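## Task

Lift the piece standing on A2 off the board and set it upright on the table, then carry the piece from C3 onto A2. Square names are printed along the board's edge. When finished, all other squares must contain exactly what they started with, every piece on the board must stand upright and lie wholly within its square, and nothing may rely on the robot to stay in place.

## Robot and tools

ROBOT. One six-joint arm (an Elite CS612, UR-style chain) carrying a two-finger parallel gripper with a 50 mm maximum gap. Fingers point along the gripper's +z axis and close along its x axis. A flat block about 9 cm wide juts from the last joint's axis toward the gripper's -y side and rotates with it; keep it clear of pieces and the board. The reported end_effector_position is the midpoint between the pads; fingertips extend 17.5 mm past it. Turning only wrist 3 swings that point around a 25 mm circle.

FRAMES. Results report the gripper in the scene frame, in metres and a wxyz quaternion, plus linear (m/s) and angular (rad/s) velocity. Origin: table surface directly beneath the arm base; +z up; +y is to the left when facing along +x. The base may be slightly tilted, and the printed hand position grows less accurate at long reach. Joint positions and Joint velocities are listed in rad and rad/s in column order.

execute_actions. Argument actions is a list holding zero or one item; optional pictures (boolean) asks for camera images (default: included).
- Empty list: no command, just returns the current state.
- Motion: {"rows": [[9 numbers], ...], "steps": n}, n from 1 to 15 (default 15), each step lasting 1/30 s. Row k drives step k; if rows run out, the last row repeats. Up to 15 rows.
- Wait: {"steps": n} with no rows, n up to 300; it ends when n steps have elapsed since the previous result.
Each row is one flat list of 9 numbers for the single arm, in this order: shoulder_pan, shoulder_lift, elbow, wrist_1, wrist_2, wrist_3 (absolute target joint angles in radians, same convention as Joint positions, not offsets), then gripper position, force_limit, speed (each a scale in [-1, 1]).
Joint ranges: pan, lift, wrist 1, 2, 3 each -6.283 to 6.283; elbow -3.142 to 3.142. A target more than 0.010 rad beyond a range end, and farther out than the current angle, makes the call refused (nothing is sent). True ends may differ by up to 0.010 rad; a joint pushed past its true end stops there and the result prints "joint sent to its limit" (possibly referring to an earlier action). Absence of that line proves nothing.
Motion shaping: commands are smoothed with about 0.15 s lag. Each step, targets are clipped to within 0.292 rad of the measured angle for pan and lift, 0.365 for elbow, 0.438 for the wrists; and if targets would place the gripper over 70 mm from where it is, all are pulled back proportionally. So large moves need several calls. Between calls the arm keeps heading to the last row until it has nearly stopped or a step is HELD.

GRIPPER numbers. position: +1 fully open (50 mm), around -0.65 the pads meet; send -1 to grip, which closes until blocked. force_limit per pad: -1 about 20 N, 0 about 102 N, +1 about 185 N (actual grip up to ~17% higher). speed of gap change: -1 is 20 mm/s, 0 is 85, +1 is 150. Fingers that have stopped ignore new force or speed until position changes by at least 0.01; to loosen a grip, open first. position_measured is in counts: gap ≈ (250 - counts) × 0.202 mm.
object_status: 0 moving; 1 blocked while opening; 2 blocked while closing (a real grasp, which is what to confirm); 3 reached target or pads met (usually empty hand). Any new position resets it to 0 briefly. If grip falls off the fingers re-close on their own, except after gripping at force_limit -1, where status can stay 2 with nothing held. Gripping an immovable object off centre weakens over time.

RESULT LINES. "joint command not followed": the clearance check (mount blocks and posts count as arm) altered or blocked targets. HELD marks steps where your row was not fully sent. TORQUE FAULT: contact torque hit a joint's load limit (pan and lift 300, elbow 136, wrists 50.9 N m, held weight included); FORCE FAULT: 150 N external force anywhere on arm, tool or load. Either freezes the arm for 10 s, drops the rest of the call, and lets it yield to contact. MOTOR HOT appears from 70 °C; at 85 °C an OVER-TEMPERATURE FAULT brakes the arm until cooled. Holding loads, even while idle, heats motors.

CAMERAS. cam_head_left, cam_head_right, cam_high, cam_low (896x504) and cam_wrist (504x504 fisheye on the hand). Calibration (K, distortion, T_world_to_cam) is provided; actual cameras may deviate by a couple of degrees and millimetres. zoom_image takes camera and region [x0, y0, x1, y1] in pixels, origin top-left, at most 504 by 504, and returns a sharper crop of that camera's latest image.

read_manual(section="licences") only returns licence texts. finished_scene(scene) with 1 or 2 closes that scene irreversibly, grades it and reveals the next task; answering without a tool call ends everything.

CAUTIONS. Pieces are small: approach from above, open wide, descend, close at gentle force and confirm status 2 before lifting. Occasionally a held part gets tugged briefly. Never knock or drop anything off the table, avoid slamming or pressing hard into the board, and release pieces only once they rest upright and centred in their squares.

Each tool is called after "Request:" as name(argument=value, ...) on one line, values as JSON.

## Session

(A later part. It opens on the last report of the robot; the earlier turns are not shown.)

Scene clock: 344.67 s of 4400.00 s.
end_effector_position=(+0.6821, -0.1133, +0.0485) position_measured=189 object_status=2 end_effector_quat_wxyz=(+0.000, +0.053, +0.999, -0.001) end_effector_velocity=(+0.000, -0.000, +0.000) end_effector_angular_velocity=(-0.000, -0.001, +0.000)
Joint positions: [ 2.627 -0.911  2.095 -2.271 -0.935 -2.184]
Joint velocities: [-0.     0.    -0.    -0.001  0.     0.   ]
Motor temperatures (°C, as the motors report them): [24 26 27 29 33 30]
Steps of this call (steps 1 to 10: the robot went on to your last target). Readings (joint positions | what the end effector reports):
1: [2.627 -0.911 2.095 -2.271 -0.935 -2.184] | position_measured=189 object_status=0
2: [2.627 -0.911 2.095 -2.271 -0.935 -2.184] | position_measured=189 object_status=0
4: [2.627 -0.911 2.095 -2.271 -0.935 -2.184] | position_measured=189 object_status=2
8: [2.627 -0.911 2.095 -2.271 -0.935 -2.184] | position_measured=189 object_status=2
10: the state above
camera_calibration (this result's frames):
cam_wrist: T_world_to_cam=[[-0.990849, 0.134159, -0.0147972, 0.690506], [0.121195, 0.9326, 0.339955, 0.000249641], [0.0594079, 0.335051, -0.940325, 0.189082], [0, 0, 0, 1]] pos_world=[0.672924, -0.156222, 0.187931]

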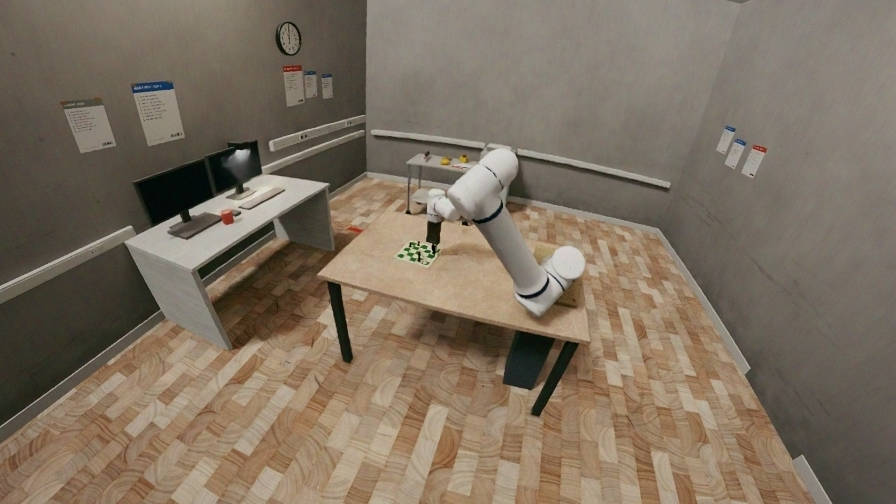

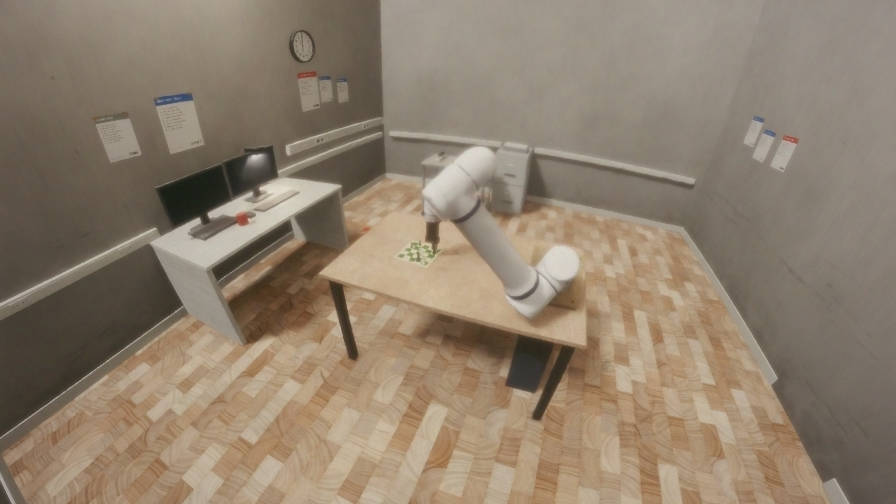

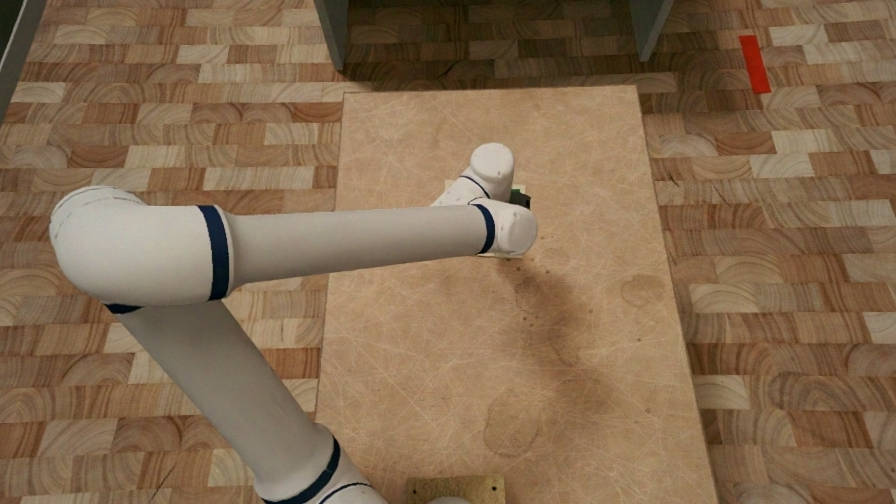

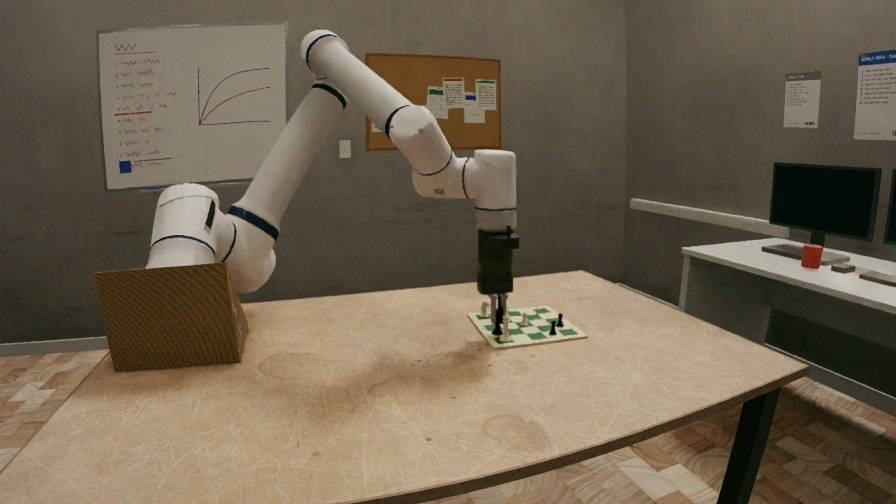

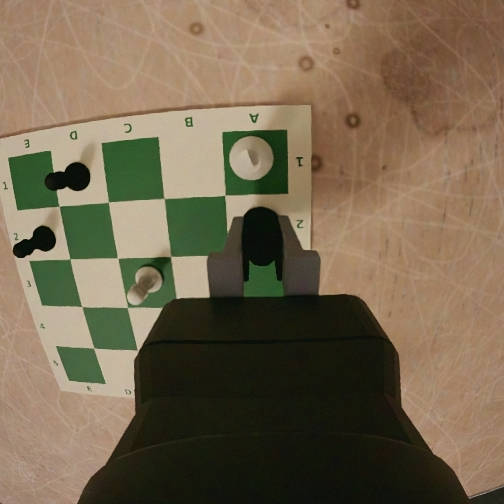

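Request:
execute_actions(actions=[{"rows": [[2.6268,-0.9119,2.0944,-2.2703,-0.9355,-2.1846,-1,-0.3,-0.4],[2.6259,-0.9131,2.0937,-2.2678,-0.9359,-2.1856,-1,-0.3,-0.4],[2.6245,-0.9150,2.0927,-2.2639,-0.9366,-2.1871,-1,-0.3,-0.4],[2.6228,-0.9174,2.0914,-2.2592,-0.9374,-2.1889,-1,-0.3,-0.4],[2.6209,-0.9201,2.0899,-2.2537,-0.9383,-2.1910,-1,-0.3,-0.4],[2.6188,-0.9230,2.0883,-2.2480,-0.9393,-2.1932,-1,-0.3,-0.4],[2.6165,-0.9262,2.0873,-2.2424,-0.9404,-2.1957,-1,-0.3,-0.4],[2.6138,-0.9297,2.0877,-2.2375,-0.9417,-2.1986,-1,-0.3,-0.4],[2.6109,-0.9335,2.0893,-2.2336,-0.9431,-2.2017,-1,-0.3,-0.4],[2.6078,-0.9376,2.0923,-2.2306,-0.9447,-2.2050,-1,-0.3,-0.4],[2.6048,-0.9413,2.0966,-2.2293,-0.9461,-2.2082,-1,-0.3,-0.4],[2.6021,-0.9446,2.1021,-2.2299,-0.9474,-2.2111,-1,-0.3,-0.4],[2.5994,-0.9478,2.1086,-2.2315,-0.9488,-2.2140,-1,-0.3,-0.4],[2.5964,-0.9513,2.1158,-2.2334,-0.9502,-2.2172,-1,-0.3,-0.4],[2.5932,-0.9552,2.1236,-2.2353,-0.9518,-2.2206,-1,-0.3,-0.4]], "steps": 15}], pictures=false)

Request:
execute_actions(actions=[{"rows": [[2.5898,-0.9592,2.1318,-2.2374,-0.9535,-2.2242,-1,-0.3,-0.4],[2.5863,-0.9634,2.1404,-2.2396,-0.9552,-2.2280,-1,-0.3,-0.4],[2.5826,-0.9678,2.1493,-2.2419,-0.9570,-2.2319,-1,-0.3,-0.4],[2.5788,-0.9723,2.1584,-2.2441,-0.9589,-2.2359,-1,-0.3,-0.4],[2.5750,-0.9768,2.1676,-2.2465,-0.9607,-2.2399,-1,-0.3,-0.4],[2.5713,-0.9813,2.1767,-2.2488,-0.9626,-2.2440,-1,-0.3,-0.4],[2.5675,-0.9858,2.1858,-2.2511,-0.9644,-2.2480,-1,-0.3,-0.4],[2.5638,-0.9902,2.1947,-2.2534,-0.9662,-2.2519,-1,-0.3,-0.4],[2.5603,-0.9944,2.2033,-2.2555,-0.9680,-2.2557,-1,-0.3,-0.4],[2.5569,-0.9984,2.2115,-2.2576,-0.9696,-2.2593,-1,-0.3,-0.4],[2.5537,-1.0023,2.2193,-2.2596,-0.9712,-2.2627,-1,-0.3,-0.4],[2.5507,-1.0058,2.2265,-2.2614,-0.9727,-2.2659,-1,-0.3,-0.4],[2.5480,-1.0090,2.2330,-2.2631,-0.9740,-2.2688,-1,-0.3,-0.4],[2.5456,-1.0119,2.2388,-2.2645,-0.9752,-2.2713,-1,-0.3,-0.4],[2.5435,-1.0143,2.2438,-2.2658,-0.9762,-2.2735,-1,-0.3,-0.4]], "steps": 15}], pictures=false)

Request:
execute_actions(actions=[{"rows": [[2.5421,-1.0159,2.2479,-2.2675,-0.9769,-2.2750,-1,-0.3,-0.4],[2.5416,-1.0163,2.2513,-2.2701,-0.9771,-2.2755,-1,-0.3,-0.4],[2.5420,-1.0156,2.2537,-2.2734,-0.9769,-2.2752,-1,-0.3,-0.4],[2.5432,-1.0138,2.2551,-2.2773,-0.9763,-2.2740,-1,-0.3,-0.4],[2.5449,-1.0113,2.2560,-2.2817,-0.9754,-2.2722,-1,-0.3,-0.4],[2.5467,-1.0086,2.2569,-2.2865,-0.9745,-2.2702,-1,-0.3,-0.4],[2.5487,-1.0057,2.2580,-2.2916,-0.9735,-2.2681,-1,-0.3,-0.4],[2.5508,-1.0027,2.2590,-2.2968,-0.9724,-2.2660,-1,-0.3,-0.4],[2.5528,-0.9998,2.2600,-2.3018,-0.9714,-2.2640,-1,-0.3,-0.4],[2.5546,-0.9971,2.2610,-2.3067,-0.9705,-2.2620,-1,-0.3,-0.4],[2.5563,-0.9946,2.2619,-2.3110,-0.9696,-2.2602,-1,-0.3,-0.4],[2.5578,-0.9925,2.2626,-2.3147,-0.9689,-2.2587,-1,-0.3,-0.4],[2.5589,-0.9908,2.2632,-2.3176,-0.9683,-2.2575,-1,-0.3,-0.4],[2.5596,-0.9898,2.2636,-2.3194,-0.9679,-2.2568,-1,-0.3,-0.4],[2.5599,-0.9894,2.2637,-2.3201,-0.9678,-2.2565,-1,-0.3,-0.4]], "steps": 15}], pictures=false)

Request:
execute_actions(actions=[{"steps": 18}])

Scene clock: 465.17 s of 4400.00 s.
end_effector_position=(+0.6725, -0.1127, +0.0688) position_measured=189 object_status=2 end_effector_quat_wxyz=(+0.000, +0.053, +0.999, -0.001) end_effector_velocity=(-0.090, +0.006, +0.020) end_effector_angular_velocity=(+0.001, +0.002, -0.003)
Joint positions: [ 2.603 -0.943  2.105 -2.234 -0.947 -2.21 ]
Joint velocities: [-0.084 -0.102  0.159 -0.001 -0.041 -0.089]
Motor temperatures (°C, as the motors report them): [24 26 27 29 33 30]
Steps of this call (steps 1 to 15: the robot went on to your last target; steps 16 to 90: nothing new was sent; then 117.00 s passed at rest; steps 91 to 105: all 15 steps of this action). Readings (joint positions | what the end effector reports):
91: [2.627 -0.911 2.095 -2.271 -0.935 -2.184] | position_measured=189 object_status=2
92: [2.627 -0.911 2.095 -2.271 -0.935 -2.184] | position_measured=189 object_status=2
94: [2.626 -0.913 2.094 -2.268 -0.936 -2.185] | position_measured=189 object_status=2
98: [2.621 -0.920 2.090 -2.253 -0.938 -2.191] | position_measured=189 object_status=2
105: the state above

Scene clock: 465.67 s of 4400.00 s.
end_effector_position=(+0.6097, -0.1064, +0.0704) position_measured=189 object_status=2 end_effector_quat_wxyz=(+0.000, +0.053, +0.999, -0.001) end_effector_velocity=(-0.106, +0.015, -0.005) end_effector_angular_velocity=(+0.003, +0.001, -0.001)
Joint positions: [ 2.553 -1.003  2.221 -2.26  -0.972 -2.264]
Joint velocities: [-0.083 -0.097  0.198 -0.049 -0.04  -0.087]
Motor temperatures (°C, as the motors report them): [24 26 27 29 33 30]
Steps of this call (steps 1 to 15: all 15 steps of this action). Readings (joint positions | what the end effector reports):
1: [2.600 -0.947 2.110 -2.235 -0.948 -2.213] | position_measured=189 object_status=2
2: [2.597 -0.950 2.117 -2.235 -0.950 -2.216] | position_measured=189 object_status=2
4: [2.591 -0.958 2.131 -2.238 -0.953 -2.223] | position_measured=189 object_status=2
8: [2.576 -0.975 2.165 -2.246 -0.960 -2.239] | position_measured=189 object_status=2
15: the state above

Scene clock: 466.17 s of 4400.00 s.
end_effector_position=(+0.5928, -0.1038, +0.0513) position_measured=189 object_status=2 end_effector_quat_wxyz=(-0.000, +0.053, +0.999, -0.001) end_effector_velocity=(-0.003, +0.001, -0.036) end_effector_angular_velocity=(+0.002, +0.001, -0.001)
Joint positions: [ 2.556 -0.994  2.262 -2.311 -0.97  -2.26 ]
Joint velocities: [ 0.031  0.046  0.02  -0.082  0.016  0.032]
Motor temperatures (°C, as the motors report them): [24 26 27 29 33 30]
Steps of this call (steps 1 to 15: all 15 steps of this action). Readings (joint positions | what the end effector reports):
1: [2.550 -1.006 2.228 -2.262 -0.973 -2.266] | position_measured=189 object_status=2
2: [2.548 -1.009 2.233 -2.263 -0.974 -2.269] | position_measured=189 object_status=2
4: [2.545 -1.012 2.243 -2.268 -0.975 -2.272] | position_measured=189 object_status=2
8: [2.546 -1.010 2.253 -2.282 -0.975 -2.271] | position_measured=189 object_status=2
15: the state above

Scene clock: 466.77 s of 4400.00 s.
end_effector_position=(+0.5926, -0.1037, +0.0475) position_measured=189 object_status=2 end_effector_quat_wxyz=(+0.000, +0.053, +0.999, -0.000) end_effector_velocity=(+0.000, -0.000, +0.000) end_effector_angular_velocity=(-0.000, -0.001, -0.000)
Joint positions: [ 2.56  -0.989  2.264 -2.32  -0.968 -2.257]
Joint velocities: [-0.001 -0.     0.    -0.     0.     0.   ]
Motor temperatures (°C, as the motors report them): [24 26 27 29 33 30]
Steps of this call (steps 1 to 15: the robot went on to your last target; steps 16 to 18: nothing new was sent). Readings (joint positions | what the end effector reports):
1: [2.557 -0.993 2.262 -2.313 -0.969 -2.259] | position_measured=189 object_status=2
2: [2.558 -0.992 2.263 -2.315 -0.969 -2.258] | position_measured=189 object_status=2
4: [2.559 -0.991 2.263 -2.318 -0.968 -2.258] | position_measured=189 object_status=2
8: [2.560 -0.990 2.263 -2.319 -0.968 -2.257] | position_measured=189 object_status=2
18: the state above
The arm was judged still, so your last target was given up. Only a new action makes it travel on or press farther. Fingers that are still opening or closing keep moving.
camera_calibration (this result's frames):
cam_wrist: T_world_to_cam=[[-0.99083, 0.134307, -0.0147618, 0.600521], [0.121333, 0.932499, 0.340183, 0.00242321], [0.0594545, 0.335272, -0.940243, 0.190162], [0, 0, 0, 1]] pos_world=[0.583415, -0.14667, 0.186839]

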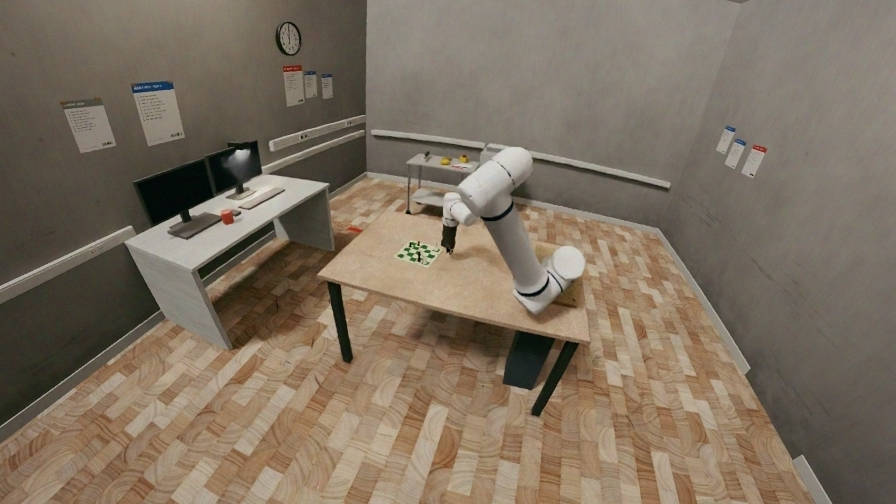

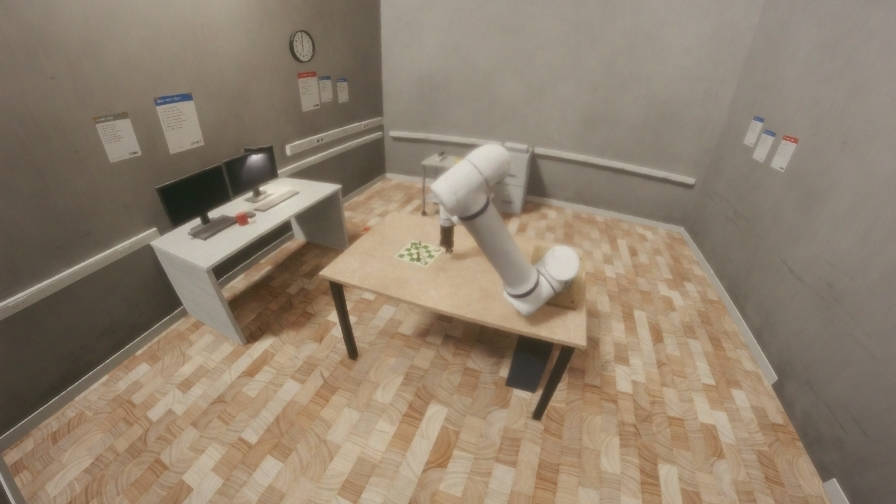

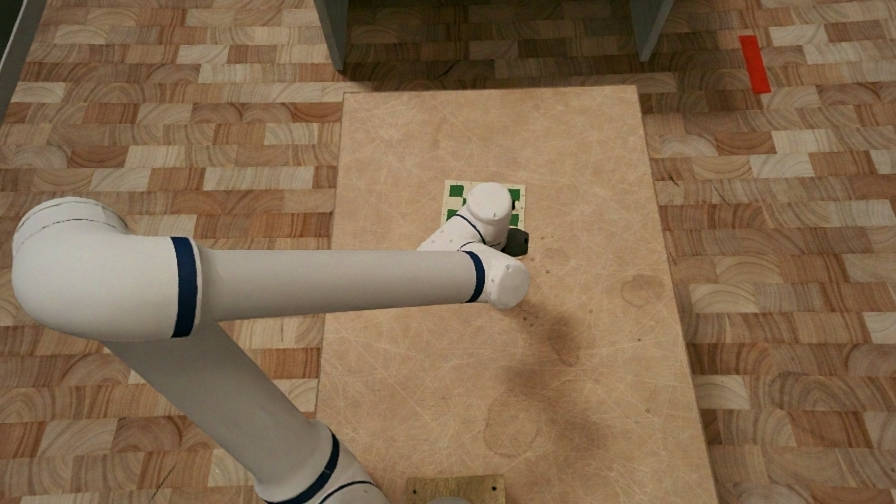

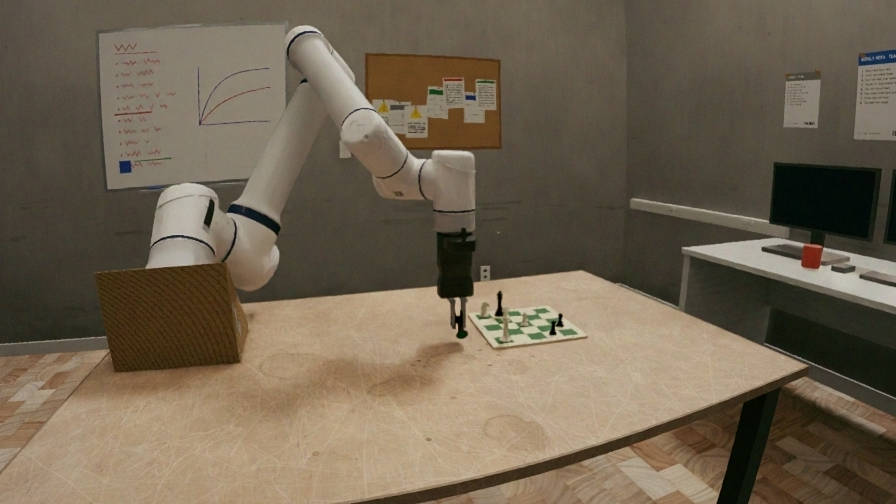

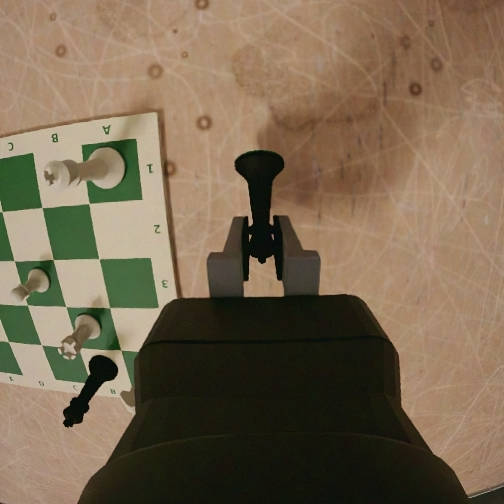

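Request:
zoom_image(camera="cam_low", region=[400, 260, 540, 360])

Request:
zoom_image(camera="cam_wrist", region=[160, 110, 370, 310])

Request:
zoom_image(camera="cam_head_left", region=[390, 200, 490, 280])

Region (400, 260, 540, 360) of cam_low's 896x504 image, scaled by 3.600, with more detail than that image has; it fills the top 360 rows of this view, and the rest is white.

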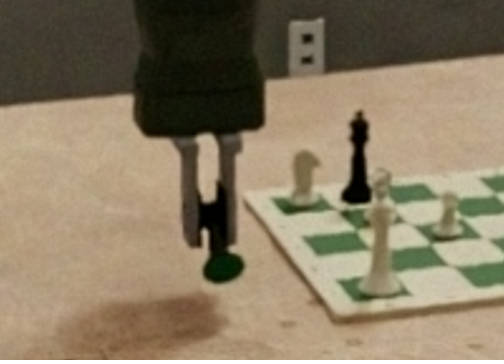

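Region (160, 110, 370, 310) of cam_wrist's 504x504 image, scaled by 2.400, with more detail than that image has; it fills the top 480 rows of this view, and the rest is white.

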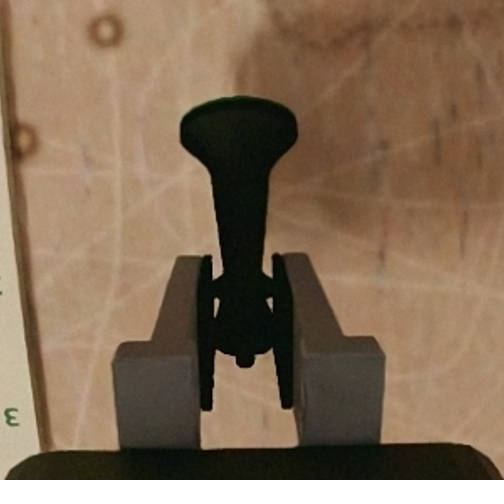

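Region (390, 200, 490, 280) of cam_head_left's 896x504 image, scaled by 5.040, with more detail than that image has; it fills the top 403 rows of this view, and the rest is white.

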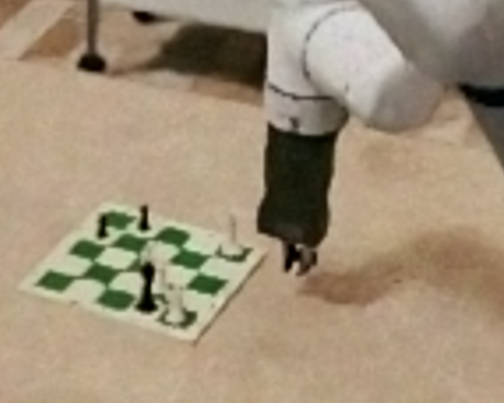

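Request:
execute_actions(actions=[])

Scene clock: 586.77 s of 4400.00 s.
end_effector_position=(+0.5926, -0.1038, +0.0475) position_measured=189 object_status=2 end_effector_quat_wxyz=(-0.000, +0.053, +0.999, -0.001) end_effector_velocity=(+0.000, -0.000, +0.000) end_effector_angular_velocity=(+0.000, -0.000, -0.000)
Joint positions: [ 2.56  -0.989  2.264 -2.32  -0.968 -2.256]
Joint velocities: [-0.001  0.    -0.     0.     0.     0.   ]
Motor temperatures (°C, as the motors report them): [25 26 27 29 33 30]
Steps of this call (steps 1 to 90: nothing new was sent; then 117.00 s passed at rest). Readings (joint positions | what the end effector reports):
1: [2.560 -0.989 2.264 -2.320 -0.968 -2.257] | position_measured=189 object_status=2
2: [2.560 -0.989 2.264 -2.320 -0.968 -2.257] | position_measured=189 object_status=2
4: [2.560 -0.989 2.264 -2.320 -0.968 -2.257] | position_measured=189 object_status=2
8: [2.560 -0.989 2.264 -2.320 -0.968 -2.257] | position_measured=189 object_status=2
90: the state above
camera_calibration (this result's frames):
cam_wrist: T_world_to_cam=[[-0.990831, 0.134305, -0.0146873, 0.600516], [0.121367, 0.932564, 0.339991, 0.00249415], [0.0593594, 0.335091, -0.940314, 0.190254], [0, 0, 0, 1]] pos_world=[0.583414, -0.146731, 0.186871]

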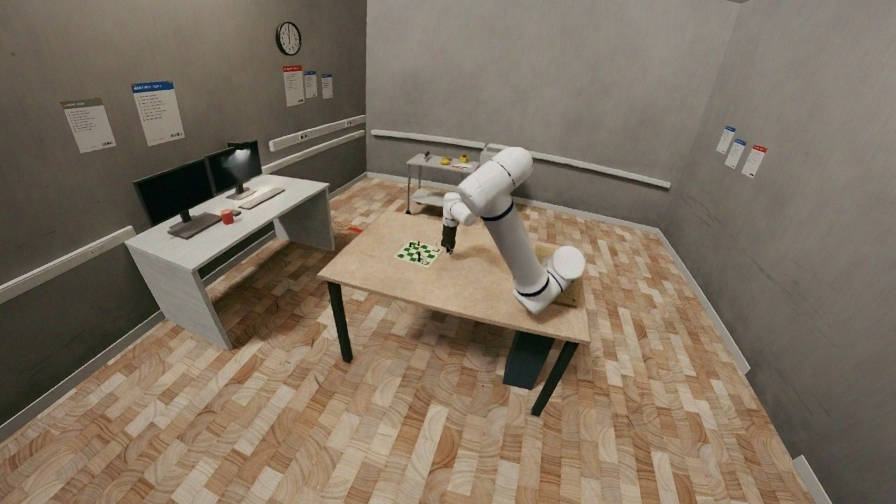

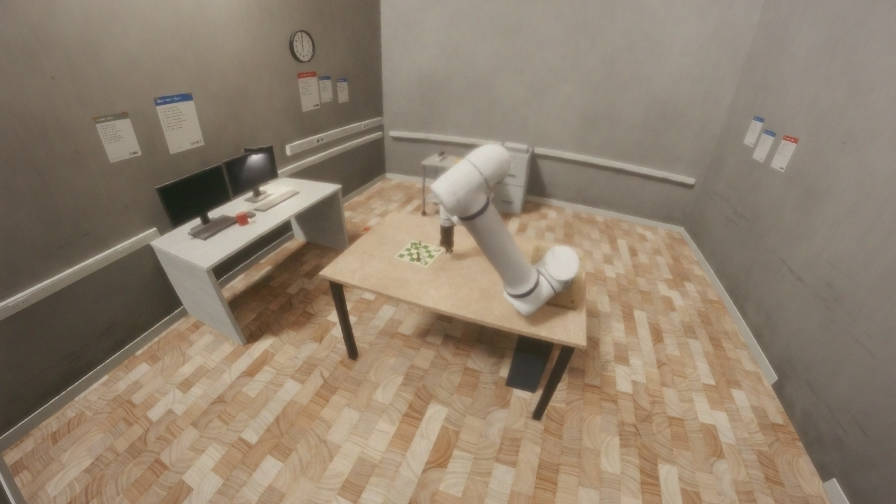

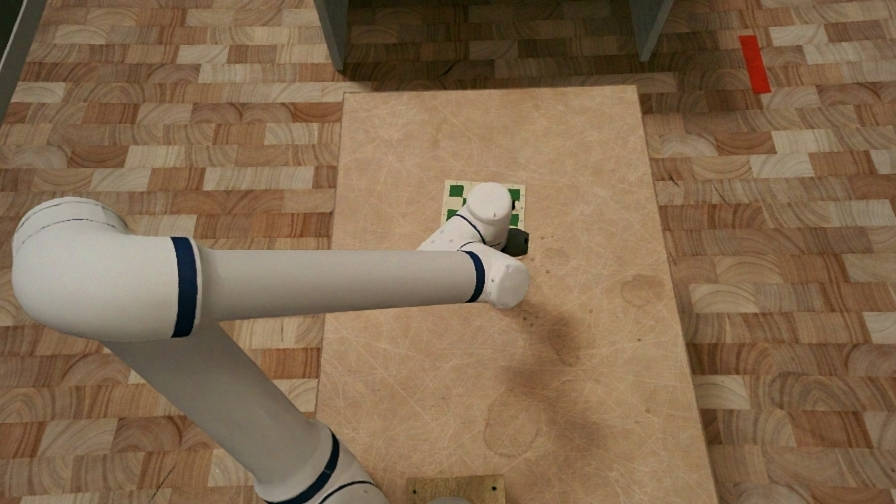

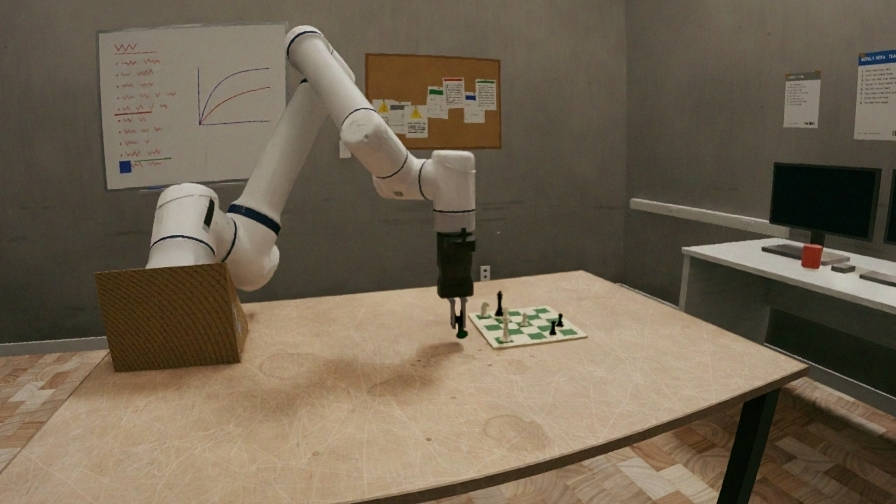

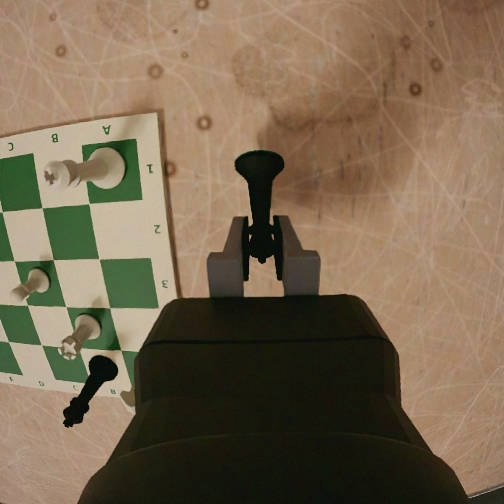

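Request:
execute_actions(actions=[{"rows": [[2.5589,-0.9908,2.2632,-2.3176,-0.9683,-2.2575,-0.98,0.3,-0.4],[2.5562,-0.9947,2.2618,-2.3108,-0.9697,-2.2603,-0.98,0.3,-0.4],[2.5523,-1.0004,2.2598,-2.3007,-0.9716,-2.2644,-0.98,0.3,-0.4],[2.5475,-1.0074,2.2574,-2.2886,-0.9741,-2.2694,-0.98,0.3,-0.4],[2.5424,-1.0150,2.2547,-2.2753,-0.9767,-2.2748,-0.98,0.3,-0.4],[2.5372,-1.0225,2.2520,-2.2620,-0.9793,-2.2802,-0.98,0.3,-0.4],[2.5324,-1.0295,2.2496,-2.2499,-0.9818,-2.2852,-0.98,0.3,-0.4],[2.5285,-1.0352,2.2476,-2.2398,-0.9837,-2.2893,-0.98,0.3,-0.4],[2.5258,-1.0391,2.2462,-2.2330,-0.9851,-2.2921,-0.98,0.3,-0.4],[2.5248,-1.0405,2.2457,-2.2305,-0.9856,-2.2931,-0.98,0.3,-0.4]], "steps": 10}], pictures=false)

Request:
execute_actions(actions=[{"rows": [[2.5205,-1.0369,2.2424,-2.2163,-0.9777,-2.3042,-0.98,0.3,-0.4],[2.5205,-1.0369,2.2424,-2.2163,-0.9777,-2.3042,-0.98,0.3,-0.4],[2.5205,-1.0369,2.2424,-2.2163,-0.9777,-2.3042,-0.98,0.3,-0.4],[2.5087,-1.0263,2.2327,-2.1759,-0.9561,-2.3357,-0.98,0.3,-0.4],[2.5087,-1.0263,2.2327,-2.1759,-0.9561,-2.3357,-0.98,0.3,-0.4],[2.5087,-1.0263,2.2327,-2.1759,-0.9561,-2.3357,-0.98,0.3,-0.4],[2.4916,-1.0088,2.2171,-2.1127,-0.9247,-2.3852,-0.98,0.3,-0.4],[2.4916,-1.0088,2.2171,-2.1127,-0.9247,-2.3852,-0.98,0.3,-0.4],[2.4916,-1.0088,2.2171,-2.1127,-0.9247,-2.3852,-0.98,0.3,-0.4],[2.4712,-0.9845,2.1960,-2.0298,-0.8877,-2.4505,-0.98,0.3,-0.4],[2.4712,-0.9845,2.1960,-2.0298,-0.8877,-2.4505,-0.98,0.3,-0.4],[2.4712,-0.9845,2.1960,-2.0298,-0.8877,-2.4505,-0.98,0.3,-0.4],[2.4500,-0.9533,2.1695,-1.9304,-0.8491,-2.5293,-0.98,0.3,-0.4],[2.4500,-0.9533,2.1695,-1.9304,-0.8491,-2.5293,-0.98,0.3,-0.4],[2.4500,-0.9533,2.1695,-1.9304,-0.8491,-2.5293,-0.98,0.3,-0.4]], "steps": 15}], pictures=false)

Request:
execute_actions(actions=[{"rows": [[2.4297,-0.9155,2.1382,-1.8180,-0.8126,-2.6191,-0.98,0.3,-0.4],[2.4297,-0.9155,2.1382,-1.8180,-0.8126,-2.6191,-0.98,0.3,-0.4],[2.4297,-0.9155,2.1382,-1.8180,-0.8126,-2.6191,-0.98,0.3,-0.4],[2.4120,-0.8717,2.1028,-1.6961,-0.7811,-2.7172,-0.98,0.3,-0.4],[2.4120,-0.8717,2.1028,-1.6961,-0.7811,-2.7172,-0.98,0.3,-0.4],[2.4120,-0.8717,2.1028,-1.6961,-0.7811,-2.7172,-0.98,0.3,-0.4],[2.3980,-0.8231,2.0642,-1.5691,-0.7566,-2.8202,-0.98,0.3,-0.4],[2.3980,-0.8231,2.0642,-1.5691,-0.7566,-2.8202,-0.98,0.3,-0.4],[2.3980,-0.8231,2.0642,-1.5691,-0.7566,-2.8202,-0.98,0.3,-0.4],[2.3880,-0.7713,2.0240,-1.4411,-0.7397,-2.9247,-0.98,0.3,-0.4],[2.3880,-0.7713,2.0240,-1.4411,-0.7397,-2.9247,-0.98,0.3,-0.4],[2.3880,-0.7713,2.0240,-1.4411,-0.7397,-2.9247,-0.98,0.3,-0.4],[2.3821,-0.7189,1.9837,-1.3174,-0.7305,-3.0263,-0.98,0.3,-0.4],[2.3821,-0.7189,1.9837,-1.3174,-0.7305,-3.0263,-0.98,0.3,-0.4],[2.3821,-0.7189,1.9837,-1.3174,-0.7305,-3.0263,-0.98,0.3,-0.4]], "steps": 15}], pictures=false)

Request:
execute_actions(actions=[{"rows": [[2.3798,-0.6683,1.9455,-1.2032,-0.7278,-3.1207,-0.98,0.3,-0.4],[2.3798,-0.6683,1.9455,-1.2032,-0.7278,-3.1207,-0.98,0.3,-0.4],[2.3798,-0.6683,1.9455,-1.2032,-0.7278,-3.1207,-0.98,0.3,-0.4],[2.3800,-0.6231,1.9115,-1.1042,-0.7297,-3.2029,-0.98,0.3,-0.4],[2.3800,-0.6231,1.9115,-1.1042,-0.7297,-3.2029,-0.98,0.3,-0.4],[2.3800,-0.6231,1.9115,-1.1042,-0.7297,-3.2029,-0.98,0.3,-0.4],[2.3815,-0.5865,1.8843,-1.0263,-0.7338,-3.2678,-0.98,0.3,-0.4],[2.3815,-0.5865,1.8843,-1.0263,-0.7338,-3.2678,-0.98,0.3,-0.4],[2.3815,-0.5865,1.8843,-1.0263,-0.7338,-3.2678,-0.98,0.3,-0.4],[2.3832,-0.5621,1.8663,-0.9753,-0.7377,-3.3103,-0.98,0.3,-0.4],[2.3832,-0.5621,1.8663,-0.9753,-0.7377,-3.3103,-0.98,0.3,-0.4],[2.3832,-0.5621,1.8663,-0.9753,-0.7377,-3.3103,-0.98,0.3,-0.4],[2.3839,-0.5534,1.8598,-0.9572,-0.7393,-3.3255,-0.98,0.3,-0.4],[2.3839,-0.5534,1.8598,-0.9572,-0.7393,-3.3255,-0.98,0.3,-0.4],[2.3839,-0.5534,1.8598,-0.9572,-0.7393,-3.3255,-0.98,0.3,-0.4]], "steps": 15}], pictures=false)

Request:
execute_actions(actions=[{"steps": 18}])

Scene clock: 621.30 s of 4400.00 s.
end_effector_position=(+0.5926, -0.1037, +0.0747) position_measured=192 object_status=2 end_effector_quat_wxyz=(+0.000, +0.053, +0.999, -0.001) end_effector_velocity=(-0.001, +0.001, +0.103) end_effector_angular_velocity=(-0.002, -0.005, +0.002)
Joint positions: [ 2.535 -1.026  2.251 -2.256 -0.98  -2.283]
Joint velocities: [-0.094 -0.137 -0.048  0.232 -0.046 -0.095]
Motor temperatures (°C, as the motors report them): [25 26 27 29 33 30]
Steps of this call (steps 1 to 90: nothing new was sent; then 31.20 s passed at rest; steps 91 to 100: all 10 steps of this action). Readings (joint positions | what the end effector reports):
91: [2.560 -0.989 2.264 -2.320 -0.968 -2.256] | position_measured=192 object_status=0
92: [2.559 -0.990 2.263 -2.319 -0.968 -2.257] | position_measured=192 object_status=0
94: [2.556 -0.994 2.262 -2.311 -0.970 -2.260] | position_measured=192 object_status=0
98: [2.542 -1.015 2.255 -2.275 -0.977 -2.275] | position_measured=192 object_status=2
100: the state above

Scene clock: 621.80 s of 4400.00 s.
end_effector_position=(+0.5911, -0.1024, +0.0850) position_measured=192 object_status=2 end_effector_quat_wxyz=(+0.002, +0.053, +0.993, +0.107) end_effector_velocity=(+0.004, +0.001, +0.005) end_effector_angular_velocity=(+0.593, -0.075, -0.011)
Joint positions: [ 2.466 -0.975  2.188 -2.002 -0.878 -2.473]
Joint velocities: [-0.151  0.204 -0.177  0.661  0.274 -0.518]
Motor temperatures (°C, as the motors report them): [25 26 27 29 33 30]
Steps of this call (steps 1 to 15: all 15 steps of this action). Readings (joint positions | what the end effector reports):
1: [2.532 -1.030 2.249 -2.248 -0.981 -2.286] | position_measured=192 object_status=2
2: [2.529 -1.032 2.247 -2.240 -0.981 -2.291] | position_measured=192 object_status=2
4: [2.524 -1.033 2.244 -2.226 -0.978 -2.299] | position_measured=192 object_status=2
8: [2.508 -1.023 2.231 -2.170 -0.952 -2.341] | position_measured=192 object_status=2
15: the state above

Scene clock: 622.30 s of 4400.00 s.
end_effector_position=(+0.5915, -0.1024, +0.0817) position_measured=192 object_status=2 end_effector_quat_wxyz=(+0.016, +0.049, +0.941, +0.334) end_effector_velocity=(-0.000, -0.000, -0.012) end_effector_angular_velocity=(+0.739, -0.090, -0.027)
Joint positions: [ 2.389 -0.762  2.017 -1.423 -0.742 -2.94 ]
Joint velocities: [-0.066  0.411 -0.309  0.98   0.109 -0.795]
Motor temperatures (°C, as the motors report them): [25 26 27 29 33 30]
Steps of this call (steps 1 to 15: all 15 steps of this action). Readings (joint positions | what the end effector reports):
1: [2.461 -0.967 2.181 -1.976 -0.868 -2.493] | position_measured=192 object_status=2
2: [2.453 -0.954 2.170 -1.935 -0.854 -2.526] | position_measured=192 object_status=2
4: [2.441 -0.933 2.153 -1.873 -0.833 -2.575] | position_measured=192 object_status=2
8: [2.417 -0.876 2.107 -1.711 -0.789 -2.705] | position_measured=192 object_status=2
15: the state above

Scene clock: 622.80 s of 4400.00 s.
end_effector_position=(+0.5921, -0.1005, +0.0756) position_measured=192 object_status=2 end_effector_quat_wxyz=(+0.025, +0.046, +0.875, +0.482) end_effector_velocity=(+0.002, +0.002, -0.003) end_effector_angular_velocity=(+0.206, -0.026, -0.008)
Joint positions: [ 2.383 -0.567  1.87  -0.987 -0.738 -3.3  ]
Joint velocities: [ 0.008  0.131 -0.098  0.277 -0.017 -0.23 ]
Motor temperatures (°C, as the motors report them): [25 26 27 29 33 30]
Steps of this call (steps 1 to 15: all 15 steps of this action). Readings (joint positions | what the end effector reports):
1: [2.387 -0.748 2.006 -1.388 -0.739 -2.968] | position_measured=192 object_status=2
2: [2.385 -0.727 1.990 -1.340 -0.736 -3.009] | position_measured=192 object_status=2
4: [2.383 -0.696 1.967 -1.269 -0.732 -3.066] | position_measured=192 object_status=2
8: [2.381 -0.632 1.918 -1.126 -0.731 -3.185] | position_measured=192 object_status=2
15: the state above

Scene clock: 623.40 s of 4400.00 s.
end_effector_position=(+0.5925, -0.1003, +0.0754) position_measured=192 object_status=2 end_effector_quat_wxyz=(+0.026, +0.046, +0.869, +0.491) end_effector_velocity=(+0.000, -0.000, +0.000) end_effector_angular_velocity=(+0.000, -0.001, +0.000)
Joint positions: [ 2.384 -0.553  1.86  -0.957 -0.739 -3.325]
Joint velocities: [ 0.     0.    -0.     0.     0.    -0.001]
Motor temperatures (°C, as the motors report them): [25 26 27 29 33 30]
Steps of this call (steps 1 to 18: the robot went on to your last target). Readings (joint positions | what the end effector reports):
1: [2.383 -0.564 1.868 -0.979 -0.738 -3.307] | position_measured=192 object_status=2
2: [2.383 -0.561 1.865 -0.973 -0.738 -3.312] | position_measured=192 object_status=2
4: [2.384 -0.557 1.863 -0.966 -0.739 -3.318] | position_measured=192 object_status=2
8: [2.384 -0.555 1.861 -0.960 -0.739 -3.323] | position_measured=192 object_status=2
18: the state above
camera_calibration (this result's frames):
cam_wrist: T_world_to_cam=[[-0.990992, 0.132953, 0.016091, 0.59802], [0.0413643, 0.189591, 0.980991, -0.0857003], [0.127375, 0.97282, -0.193383, 0.182761], [0, 0, 0, 1]] pos_world=[0.572899, -0.241054, 0.109791]

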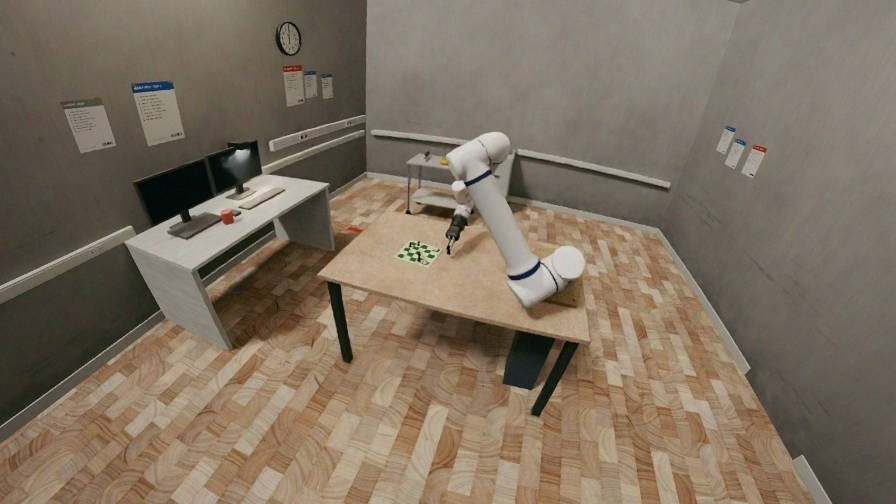

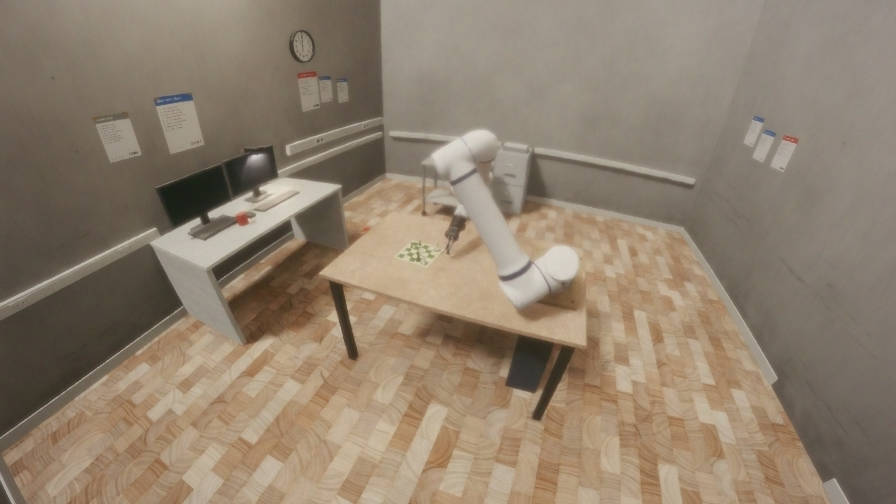

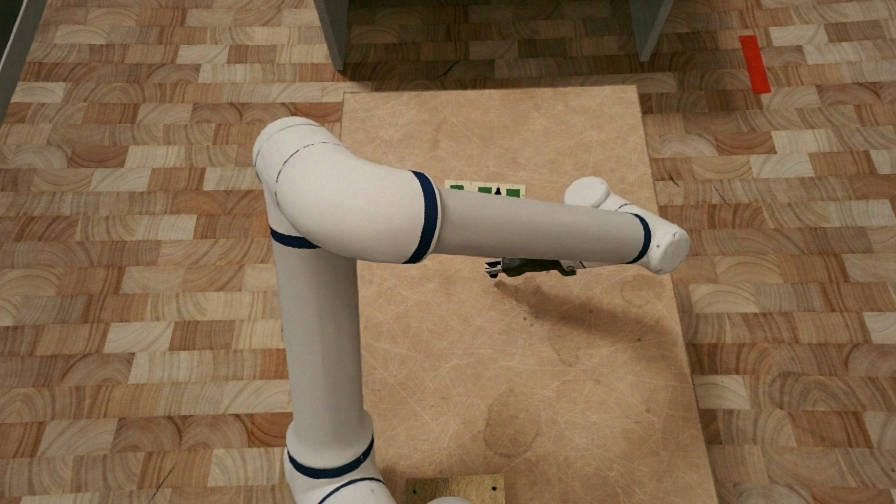

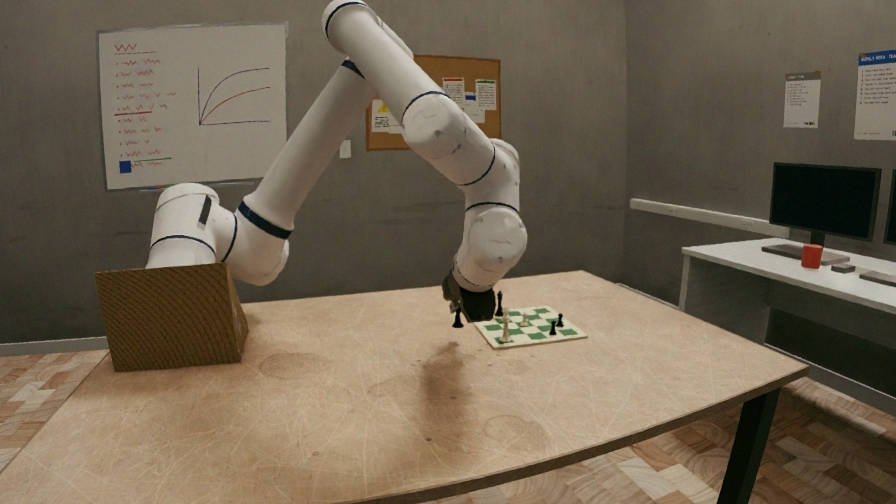

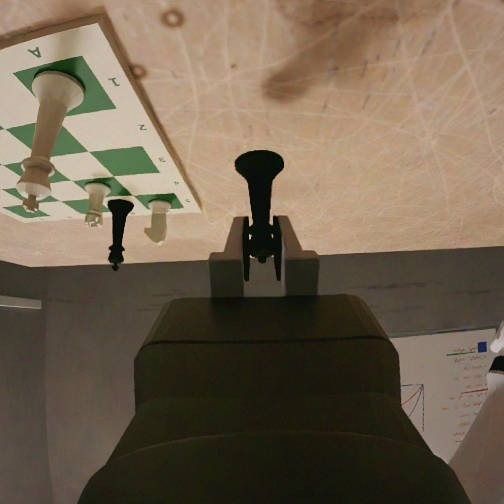

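Request:
zoom_image(camera="cam_low", region=[400, 260, 540, 360])

Request:
zoom_image(camera="cam_high", region=[450, 230, 590, 310])

Request:
zoom_image(camera="cam_head_left", region=[400, 200, 490, 280])

Request:
zoom_image(camera="cam_head_right", region=[400, 200, 490, 280])

Region (400, 260, 540, 360) of cam_low's 896x504 image, scaled by 3.600, with more detail than that image has; it fills the top 360 rows of this view, and the rest is white.

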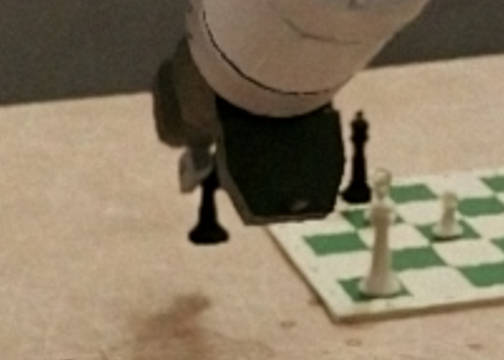

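Region (450, 230, 590, 310) of cam_high's 896x504 image, scaled by 3.600, with more detail than that image has; it fills the top 288 rows of this view, and the rest is white.

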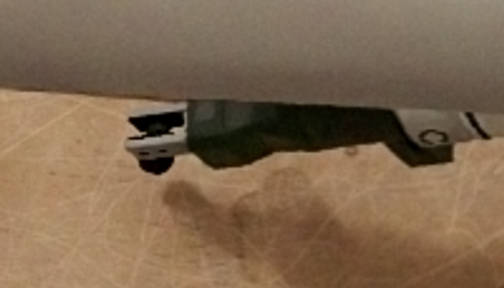

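Region (400, 200, 490, 280) of cam_head_left's 896x504 image, scaled by 5.600, with more detail than that image has.

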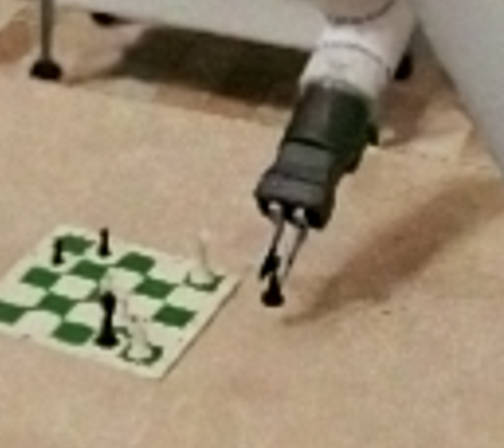

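Region (400, 200, 490, 280) of cam_head_right's 896x504 image, scaled by 5.600, with more detail than that image has.

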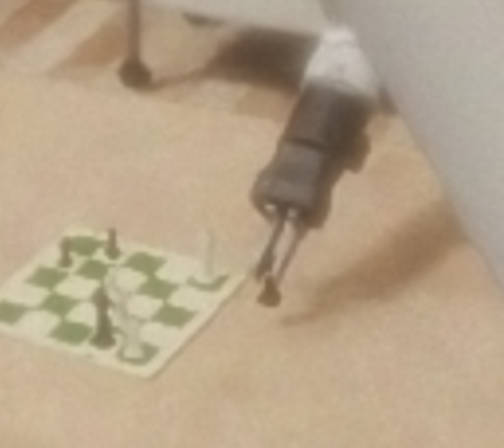

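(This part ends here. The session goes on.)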